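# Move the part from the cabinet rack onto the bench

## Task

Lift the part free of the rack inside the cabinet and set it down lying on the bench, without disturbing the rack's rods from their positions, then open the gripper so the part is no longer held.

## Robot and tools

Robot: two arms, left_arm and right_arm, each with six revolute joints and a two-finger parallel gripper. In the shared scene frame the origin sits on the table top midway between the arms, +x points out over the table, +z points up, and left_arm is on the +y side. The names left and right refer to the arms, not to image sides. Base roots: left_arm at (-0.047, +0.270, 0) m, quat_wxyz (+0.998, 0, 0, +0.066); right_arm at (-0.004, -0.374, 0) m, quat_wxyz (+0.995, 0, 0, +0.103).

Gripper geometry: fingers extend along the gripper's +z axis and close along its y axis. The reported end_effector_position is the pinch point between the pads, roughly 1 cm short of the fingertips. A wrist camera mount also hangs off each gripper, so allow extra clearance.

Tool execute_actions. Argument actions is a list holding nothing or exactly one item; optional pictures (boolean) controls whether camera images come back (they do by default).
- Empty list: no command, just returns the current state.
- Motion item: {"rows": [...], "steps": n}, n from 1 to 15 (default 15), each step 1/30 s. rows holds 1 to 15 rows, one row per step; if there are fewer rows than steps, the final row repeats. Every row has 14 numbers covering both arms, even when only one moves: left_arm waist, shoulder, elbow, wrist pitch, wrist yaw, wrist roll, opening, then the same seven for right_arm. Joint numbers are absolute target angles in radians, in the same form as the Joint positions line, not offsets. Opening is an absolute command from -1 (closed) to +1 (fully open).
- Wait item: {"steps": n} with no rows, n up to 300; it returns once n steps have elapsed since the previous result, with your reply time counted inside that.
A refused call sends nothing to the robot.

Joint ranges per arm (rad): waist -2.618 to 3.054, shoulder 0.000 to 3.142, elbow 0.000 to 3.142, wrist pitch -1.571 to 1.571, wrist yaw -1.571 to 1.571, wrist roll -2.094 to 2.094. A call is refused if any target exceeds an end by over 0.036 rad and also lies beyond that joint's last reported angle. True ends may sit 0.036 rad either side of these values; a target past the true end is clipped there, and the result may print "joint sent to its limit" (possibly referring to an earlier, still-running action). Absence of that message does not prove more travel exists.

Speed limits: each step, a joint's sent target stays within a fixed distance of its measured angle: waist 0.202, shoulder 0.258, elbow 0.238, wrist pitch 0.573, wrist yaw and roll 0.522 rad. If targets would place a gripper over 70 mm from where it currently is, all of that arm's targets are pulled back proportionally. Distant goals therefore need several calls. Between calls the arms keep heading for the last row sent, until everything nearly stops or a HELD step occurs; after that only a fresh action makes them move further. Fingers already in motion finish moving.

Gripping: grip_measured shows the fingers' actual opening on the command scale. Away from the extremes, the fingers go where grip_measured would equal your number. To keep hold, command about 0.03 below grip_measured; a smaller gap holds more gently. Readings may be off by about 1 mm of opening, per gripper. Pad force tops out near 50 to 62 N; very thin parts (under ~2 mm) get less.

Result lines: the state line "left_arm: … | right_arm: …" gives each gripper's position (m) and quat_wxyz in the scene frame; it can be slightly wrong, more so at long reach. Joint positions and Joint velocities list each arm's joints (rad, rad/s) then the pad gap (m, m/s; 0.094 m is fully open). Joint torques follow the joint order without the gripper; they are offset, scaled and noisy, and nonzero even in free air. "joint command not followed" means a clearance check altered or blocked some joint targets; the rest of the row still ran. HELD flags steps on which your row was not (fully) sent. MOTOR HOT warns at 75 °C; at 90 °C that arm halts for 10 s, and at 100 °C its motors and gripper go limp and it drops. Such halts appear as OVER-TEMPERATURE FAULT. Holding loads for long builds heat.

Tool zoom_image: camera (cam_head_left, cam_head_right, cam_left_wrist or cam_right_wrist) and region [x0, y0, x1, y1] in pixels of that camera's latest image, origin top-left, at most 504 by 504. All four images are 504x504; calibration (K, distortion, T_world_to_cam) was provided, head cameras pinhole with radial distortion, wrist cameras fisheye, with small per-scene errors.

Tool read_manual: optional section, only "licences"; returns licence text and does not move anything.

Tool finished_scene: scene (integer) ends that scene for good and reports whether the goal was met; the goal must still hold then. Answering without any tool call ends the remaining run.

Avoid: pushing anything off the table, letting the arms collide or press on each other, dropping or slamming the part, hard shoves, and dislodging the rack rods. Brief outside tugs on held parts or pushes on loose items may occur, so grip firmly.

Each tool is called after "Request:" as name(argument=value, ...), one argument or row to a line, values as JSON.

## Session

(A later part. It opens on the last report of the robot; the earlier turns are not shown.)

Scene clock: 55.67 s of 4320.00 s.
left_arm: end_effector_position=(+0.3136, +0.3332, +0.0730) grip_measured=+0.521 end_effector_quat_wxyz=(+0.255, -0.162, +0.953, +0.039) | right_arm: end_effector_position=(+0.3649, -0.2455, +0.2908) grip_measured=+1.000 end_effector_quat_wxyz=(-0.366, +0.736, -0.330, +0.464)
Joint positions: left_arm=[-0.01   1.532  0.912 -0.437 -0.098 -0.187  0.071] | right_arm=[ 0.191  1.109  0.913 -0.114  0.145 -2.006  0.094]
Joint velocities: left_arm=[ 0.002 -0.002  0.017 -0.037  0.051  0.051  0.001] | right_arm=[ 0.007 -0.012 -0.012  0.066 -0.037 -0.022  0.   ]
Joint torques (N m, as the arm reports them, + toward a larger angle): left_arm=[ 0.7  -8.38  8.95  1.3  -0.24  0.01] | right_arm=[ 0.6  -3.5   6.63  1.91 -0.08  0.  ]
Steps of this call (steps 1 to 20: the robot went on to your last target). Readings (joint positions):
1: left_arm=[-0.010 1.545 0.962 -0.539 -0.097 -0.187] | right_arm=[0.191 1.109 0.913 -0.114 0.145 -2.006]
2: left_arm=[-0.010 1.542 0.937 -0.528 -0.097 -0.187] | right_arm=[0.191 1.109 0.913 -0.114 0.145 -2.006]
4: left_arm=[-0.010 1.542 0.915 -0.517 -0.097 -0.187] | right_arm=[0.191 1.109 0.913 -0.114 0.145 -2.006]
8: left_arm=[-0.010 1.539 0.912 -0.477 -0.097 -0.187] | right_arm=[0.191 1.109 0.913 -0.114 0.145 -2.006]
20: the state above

Request:
execute_actions(
  actions=[
    {"rows": [[0.0,1.51,0.92,-0.36,-0.14,-0.185,0.45, 0.2,1.109,0.913,-0.114,0.136,-2.006,1],[0.0,1.52,0.91,-0.34,-0.14,-0.185,0.45, 0.2,1.109,0.913,-0.114,0.136,-2.006,1],[0.0,1.527,0.90,-0.32,-0.14,-0.185,0.45, 0.2,1.109,0.913,-0.114,0.136,-2.006,1],[0.0,1.533,0.89,-0.30,-0.14,-0.185,0.45, 0.2,1.109,0.913,-0.114,0.136,-2.006,1],[0.0,1.539,0.88,-0.28,-0.14,-0.185,0.45, 0.2,1.109,0.913,-0.114,0.136,-2.006,1],[0.0,1.545,0.87,-0.26,-0.14,-0.185,0.45, 0.2,1.109,0.913,-0.114,0.136,-2.006,1],[0.0,1.551,0.86,-0.24,-0.14,-0.185,0.45, 0.2,1.109,0.913,-0.114,0.136,-2.006,1],[0.0,1.557,0.85,-0.22,-0.14,-0.185,0.45, 0.2,1.109,0.913,-0.114,0.136,-2.006,1],[0.0,1.563,0.84,-0.20,-0.14,-0.185,0.45, 0.2,1.109,0.913,-0.114,0.136,-2.006,1],[0.0,1.569,0.83,-0.185,-0.14,-0.185,0.45, 0.2,1.109,0.913,-0.114,0.136,-2.006,1],[0.0,1.575,0.82,-0.17,-0.14,-0.185,0.45, 0.2,1.109,0.913,-0.114,0.136,-2.006,1],[0.0,1.58,0.81,-0.155,-0.14,-0.185,0.45, 0.2,1.109,0.913,-0.114,0.136,-2.006,1]], "steps": 15},
  ],
  pictures=false,
)

Request:
execute_actions(
  actions=[
    {"steps": 10},
  ],
  pictures=false,
)

Scene clock: 60.43 s of 4320.00 s.
left_arm: end_effector_position=(+0.3154, +0.3366, +0.0388) grip_measured=+0.521 end_effector_quat_wxyz=(+0.265, -0.164, +0.949, +0.047) | right_arm: end_effector_position=(+0.3649, -0.2455, +0.2908) grip_measured=+1.000 end_effector_quat_wxyz=(-0.366, +0.736, -0.330, +0.464)
Joint positions: left_arm=[-0.01   1.594  0.808 -0.25  -0.116 -0.188  0.071] | right_arm=[ 0.191  1.109  0.913 -0.114  0.145 -2.006  0.094]
Joint velocities: left_arm=[-0.002 -0.002 -0.134  0.271 -0.007 -0.007 -0.   ] | right_arm=[ 0.012 -0.007 -0.007 -0.037  0.051  0.007  0.   ]
Joint torques (N m, as the arm reports them, + toward a larger angle): left_arm=[ 0.8  -7.37  7.77  1.39 -0.27  0.07] | right_arm=[ 0.62 -3.51  6.61  1.92 -0.08  0.01]
Steps of this call (steps 1 to 15: the robot went on to your last target; steps 16 to 90: nothing new was sent; then 1.27 s passed at rest; steps 91 to 105: all 15 steps of this action). Readings (joint positions):
91: left_arm=[-0.010 1.532 0.912 -0.435 -0.100 -0.187] | right_arm=[0.191 1.109 0.913 -0.114 0.145 -2.006]
92: left_arm=[-0.010 1.532 0.912 -0.432 -0.103 -0.187] | right_arm=[0.191 1.109 0.913 -0.114 0.145 -2.006]
94: left_arm=[-0.010 1.532 0.906 -0.409 -0.109 -0.187] | right_arm=[0.191 1.109 0.913 -0.114 0.145 -2.006]
98: left_arm=[-0.010 1.549 0.876 -0.337 -0.115 -0.187] | right_arm=[0.191 1.109 0.913 -0.114 0.145 -2.006]
105: the state above

Scene clock: 60.77 s of 4320.00 s.
left_arm: end_effector_position=(+0.3217, +0.3376, +0.0425) grip_measured=+0.521 end_effector_quat_wxyz=(+0.280, -0.164, +0.945, +0.047) | right_arm: end_effector_position=(+0.3649, -0.2455, +0.2908) grip_measured=+1.000 end_effector_quat_wxyz=(-0.366, +0.736, -0.330, +0.464)
Joint positions: left_arm=[-0.01   1.594  0.807 -0.217 -0.117 -0.188  0.071] | right_arm=[ 0.191  1.109  0.913 -0.114  0.145 -2.006  0.094]
Joint velocities: left_arm=[ 0.007 -0.002  0.002  0.007  0.022 -0.037  0.001] | right_arm=[ 0.012 -0.007 -0.012 -0.066 -0.007 -0.022  0.   ]
Joint torques (N m, as the arm reports them, + toward a larger angle): left_arm=[ 0.68 -7.26  7.2   1.4  -0.26  0.02] | right_arm=[ 0.59 -3.48  6.62  1.91 -0.07  0.01]
Steps of this call (steps 1 to 10: the robot went on to your last target). Readings (joint positions):
1: left_arm=[-0.010 1.594 0.807 -0.244 -0.116 -0.188] | right_arm=[0.191 1.109 0.913 -0.114 0.145 -2.006]
2: left_arm=[-0.010 1.594 0.807 -0.235 -0.116 -0.188] | right_arm=[0.191 1.109 0.913 -0.114 0.145 -2.006]
4: left_arm=[-0.010 1.594 0.807 -0.227 -0.116 -0.188] | right_arm=[0.191 1.109 0.913 -0.114 0.145 -2.006]
8: left_arm=[-0.010 1.594 0.807 -0.218 -0.117 -0.188] | right_arm=[0.191 1.109 0.913 -0.114 0.145 -2.006]
10: the state above

Request:
execute_actions(
  actions=[
    {"rows": [[0.0,1.586,0.81,-0.15,-0.14,-0.185,0.45, 0.2,1.109,0.913,-0.114,0.136,-2.006,1],[0.0,1.592,0.81,-0.145,-0.14,-0.185,0.45, 0.2,1.109,0.913,-0.114,0.136,-2.006,1],[0.0,1.597,0.81,-0.14,-0.14,-0.185,0.45, 0.2,1.109,0.913,-0.114,0.136,-2.006,1],[0.0,1.602,0.81,-0.135,-0.14,-0.185,0.45, 0.2,1.109,0.913,-0.114,0.136,-2.006,1],[0.0,1.607,0.81,-0.13,-0.14,-0.185,0.45, 0.2,1.109,0.913,-0.114,0.136,-2.006,1],[0.0,1.612,0.81,-0.125,-0.14,-0.185,0.45, 0.2,1.109,0.913,-0.114,0.136,-2.006,1],[0.0,1.617,0.81,-0.12,-0.14,-0.185,0.45, 0.2,1.109,0.913,-0.114,0.136,-2.006,1],[0.0,1.622,0.81,-0.115,-0.14,-0.185,0.45, 0.2,1.109,0.913,-0.114,0.136,-2.006,1]], "steps": 15},
  ],
  pictures=false,
)

Scene clock: 65.57 s of 4320.00 s.
left_arm: end_effector_position=(+0.3281, +0.3397, +0.0390) grip_measured=+0.520 end_effector_quat_wxyz=(+0.288, -0.165, +0.942, +0.050) | right_arm: end_effector_position=(+0.3649, -0.2455, +0.2908) grip_measured=+1.000 end_effector_quat_wxyz=(-0.366, +0.736, -0.330, +0.464)
Joint positions: left_arm=[-0.01   1.62   0.807 -0.175 -0.124 -0.187  0.071] | right_arm=[ 0.191  1.109  0.913 -0.114  0.145 -2.006  0.094]
Joint velocities: left_arm=[ 0.017  0.007 -0.017  0.081 -0.051 -0.037 -0.001] | right_arm=[-0.002  0.002 -0.027 -0.066 -0.051  0.037  0.   ]
Joint torques (N m, as the arm reports them, + toward a larger angle): left_arm=[ 0.68 -6.33  7.15  1.42 -0.19  0.01] | right_arm=[ 0.62 -3.47  6.63  1.92 -0.07  0.01]
Steps of this call (steps 1 to 30: the robot went on to your last target; steps 31 to 90: nothing new was sent; then 1.30 s passed at rest; steps 91 to 105: all 15 steps of this action). Readings (joint positions):
91: left_arm=[-0.010 1.594 0.807 -0.216 -0.117 -0.188] | right_arm=[0.191 1.109 0.913 -0.114 0.145 -2.006]
92: left_arm=[-0.010 1.595 0.807 -0.215 -0.117 -0.188] | right_arm=[0.191 1.109 0.913 -0.114 0.145 -2.006]
94: left_arm=[-0.010 1.600 0.807 -0.208 -0.117 -0.188] | right_arm=[0.191 1.109 0.913 -0.114 0.145 -2.006]
98: left_arm=[-0.010 1.616 0.807 -0.190 -0.120 -0.187] | right_arm=[0.191 1.109 0.913 -0.114 0.145 -2.006]
105: the state above

Request:
execute_actions(
  actions=[
    {"rows": [[0.0,1.61,0.81,-0.14,-0.125,-0.185,0.6, 0.2,1.109,0.913,-0.114,0.136,-2.006,1],[0.0,1.61,0.81,-0.14,-0.125,-0.185,0.7, 0.2,1.109,0.913,-0.114,0.136,-2.006,1],[0.0,1.61,0.81,-0.14,-0.125,-0.185,0.85, 0.2,1.109,0.913,-0.114,0.136,-2.006,1],[0.0,1.61,0.81,-0.14,-0.125,-0.185,1, 0.2,1.109,0.913,-0.114,0.136,-2.006,1]], "steps": 12},
  ],
  pictures=false,
)

Request:
execute_actions(
  actions=[
    {"rows": [[0.0,1.595,0.83,-0.18,-0.125,-0.185,1, 0.2,1.109,0.913,-0.114,0.136,-2.006,1],[0.0,1.58,0.86,-0.23,-0.125,-0.185,1, 0.2,1.109,0.913,-0.114,0.136,-2.006,1],[0.0,1.56,0.89,-0.28,-0.125,-0.185,1, 0.2,1.109,0.913,-0.114,0.136,-2.006,1],[0.0,1.54,0.93,-0.34,-0.125,-0.185,1, 0.2,1.109,0.913,-0.114,0.136,-2.006,1],[0.0,1.53,0.98,-0.40,-0.125,-0.185,1, 0.2,1.109,0.913,-0.114,0.136,-2.006,1],[0.0,1.53,1.04,-0.46,-0.125,-0.185,1, 0.2,1.109,0.913,-0.114,0.136,-2.006,1],[0.0,1.54,1.10,-0.52,-0.125,-0.185,1, 0.2,1.109,0.913,-0.114,0.136,-2.006,1],[0.0,1.55,1.17,-0.58,-0.125,-0.185,1, 0.2,1.109,0.913,-0.114,0.136,-2.006,1]], "steps": 15},
  ],
)

Scene clock: 69.40 s of 4320.00 s.
left_arm: end_effector_position=(+0.3340, +0.3405, +0.0428) grip_measured=+1.000 end_effector_quat_wxyz=(+0.302, -0.165, +0.938, +0.050) | right_arm: end_effector_position=(+0.3649, -0.2455, +0.2908) grip_measured=+1.000 end_effector_quat_wxyz=(-0.366, +0.736, -0.330, +0.464)
Joint positions: left_arm=[-0.01   1.621  0.807 -0.146 -0.125 -0.187  0.094] | right_arm=[ 0.191  1.109  0.913 -0.114  0.145 -2.006  0.094]
Joint velocities: left_arm=[ 0.007  0.012 -0.032 -0.066 -0.022 -0.007  0.   ] | right_arm=[-0.007  0.007  0.002 -0.007  0.081 -0.022  0.   ]
Joint torques (N m, as the arm reports them, + toward a larger angle): left_arm=[ 0.66 -7.23  7.18  1.   -0.06  0.  ] | right_arm=[ 0.57 -3.49  6.62  1.91 -0.08  0.  ]
Steps of this call (steps 1 to 15: the robot went on to your last target; steps 16 to 90: nothing new was sent; then 0.43 s passed at rest; steps 91 to 102: all 12 steps of this action). Readings (joint positions):
91: left_arm=[-0.010 1.621 0.807 -0.173 -0.125 -0.187] | right_arm=[0.191 1.109 0.913 -0.114 0.145 -2.006]
92: left_arm=[-0.010 1.621 0.807 -0.168 -0.125 -0.187] | right_arm=[0.191 1.109 0.913 -0.114 0.145 -2.006]
94: left_arm=[-0.010 1.621 0.807 -0.157 -0.125 -0.187] | right_arm=[0.191 1.109 0.913 -0.114 0.145 -2.006]
98: left_arm=[-0.010 1.621 0.807 -0.149 -0.125 -0.187] | right_arm=[0.191 1.109 0.913 -0.114 0.145 -2.006]
102: the state above

Scene clock: 69.90 s of 4320.00 s.
left_arm: end_effector_position=(+0.3699, +0.3449, +0.1618) grip_measured=+1.000 end_effector_quat_wxyz=(+0.348, -0.166, +0.922, +0.047) | right_arm: end_effector_position=(+0.3649, -0.2455, +0.2908) grip_measured=+1.000 end_effector_quat_wxyz=(-0.366, +0.736, -0.330, +0.464)
Joint positions: left_arm=[-0.01   1.541  1.169 -0.491 -0.125 -0.187  0.094] | right_arm=[ 0.191  1.109  0.913 -0.114  0.145 -2.006  0.094]
Joint velocities: left_arm=[-0.002  0.051 -0.022 -0.476 -0.051 -0.081  0.   ] | right_arm=[-0.002 -0.002  0.002 -0.095  0.051 -0.022  0.   ]
Joint torques (N m, as the arm reports them, + toward a larger angle): left_arm=[ 0.67 -6.12  8.17  0.95 -0.08  0.  ] | right_arm=[ 0.61 -3.51  6.61  1.91 -0.07  0.01]
Steps of this call (steps 1 to 15: all 15 steps of this action). Readings (joint positions):
1: left_arm=[-0.010 1.620 0.807 -0.148 -0.125 -0.187] | right_arm=[0.191 1.109 0.913 -0.114 0.145 -2.006]
2: left_arm=[-0.010 1.616 0.810 -0.161 -0.125 -0.187] | right_arm=[0.191 1.109 0.913 -0.114 0.145 -2.006]
4: left_arm=[-0.010 1.599 0.836 -0.223 -0.125 -0.187] | right_arm=[0.191 1.109 0.913 -0.114 0.145 -2.006]
8: left_arm=[-0.010 1.569 1.019 -0.410 -0.125 -0.187] | right_arm=[0.191 1.109 0.913 -0.114 0.145 -2.006]
15: the state above
camera_calibration (this result's frames):
cam_left_wrist: T_world_to_cam=[[0.474003, -0.877963, 0.0670971, 0.123434], [-0.867713, -0.478699, -0.133867, 0.540692], [0.14965, 0.0052325, -0.988725, 0.22889], [0, 0, 0, 1]] pos_world=[0.376404, 0.366002, 0.290408]
cam_right_wrist: T_world_to_cam=[[0.21601, 0.398608, 0.89132, -0.239943], [-0.0506859, -0.907063, 0.417932, -0.283425], [0.975075, -0.135455, -0.175731, -0.254551], [0, 0, 0, 1]] pos_world=[0.28567, -0.195921, 0.287586]

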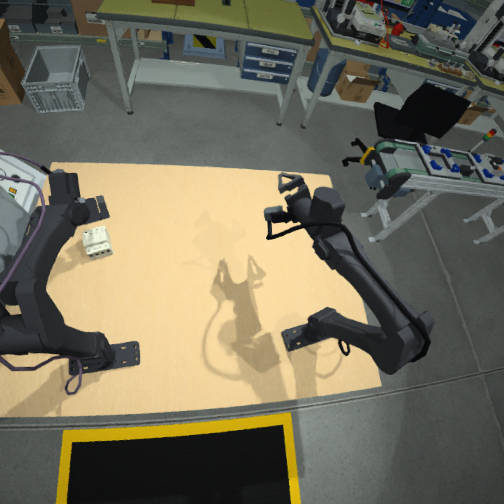

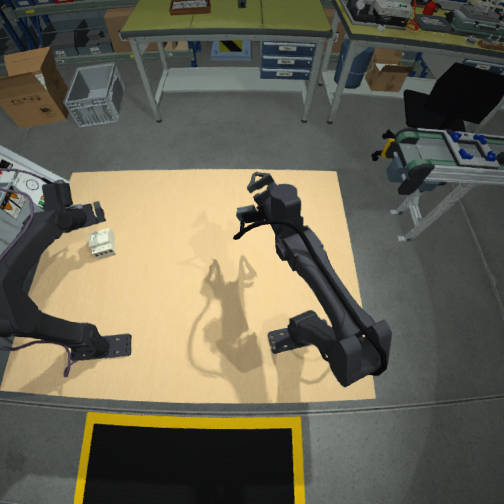

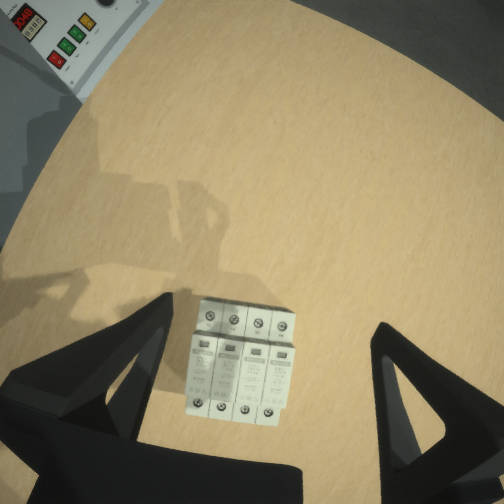

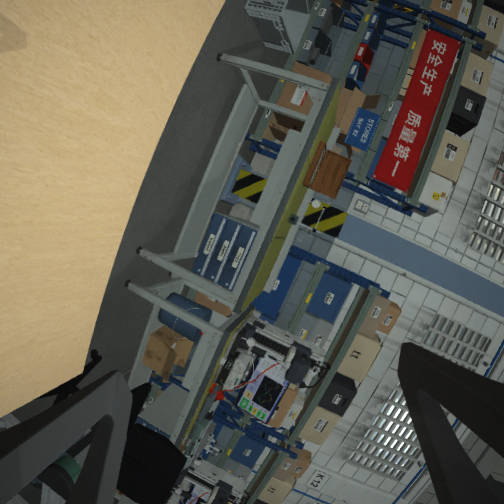

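Request:
finished_scene(
  scene=2,
)

The scene is finished: the task was done.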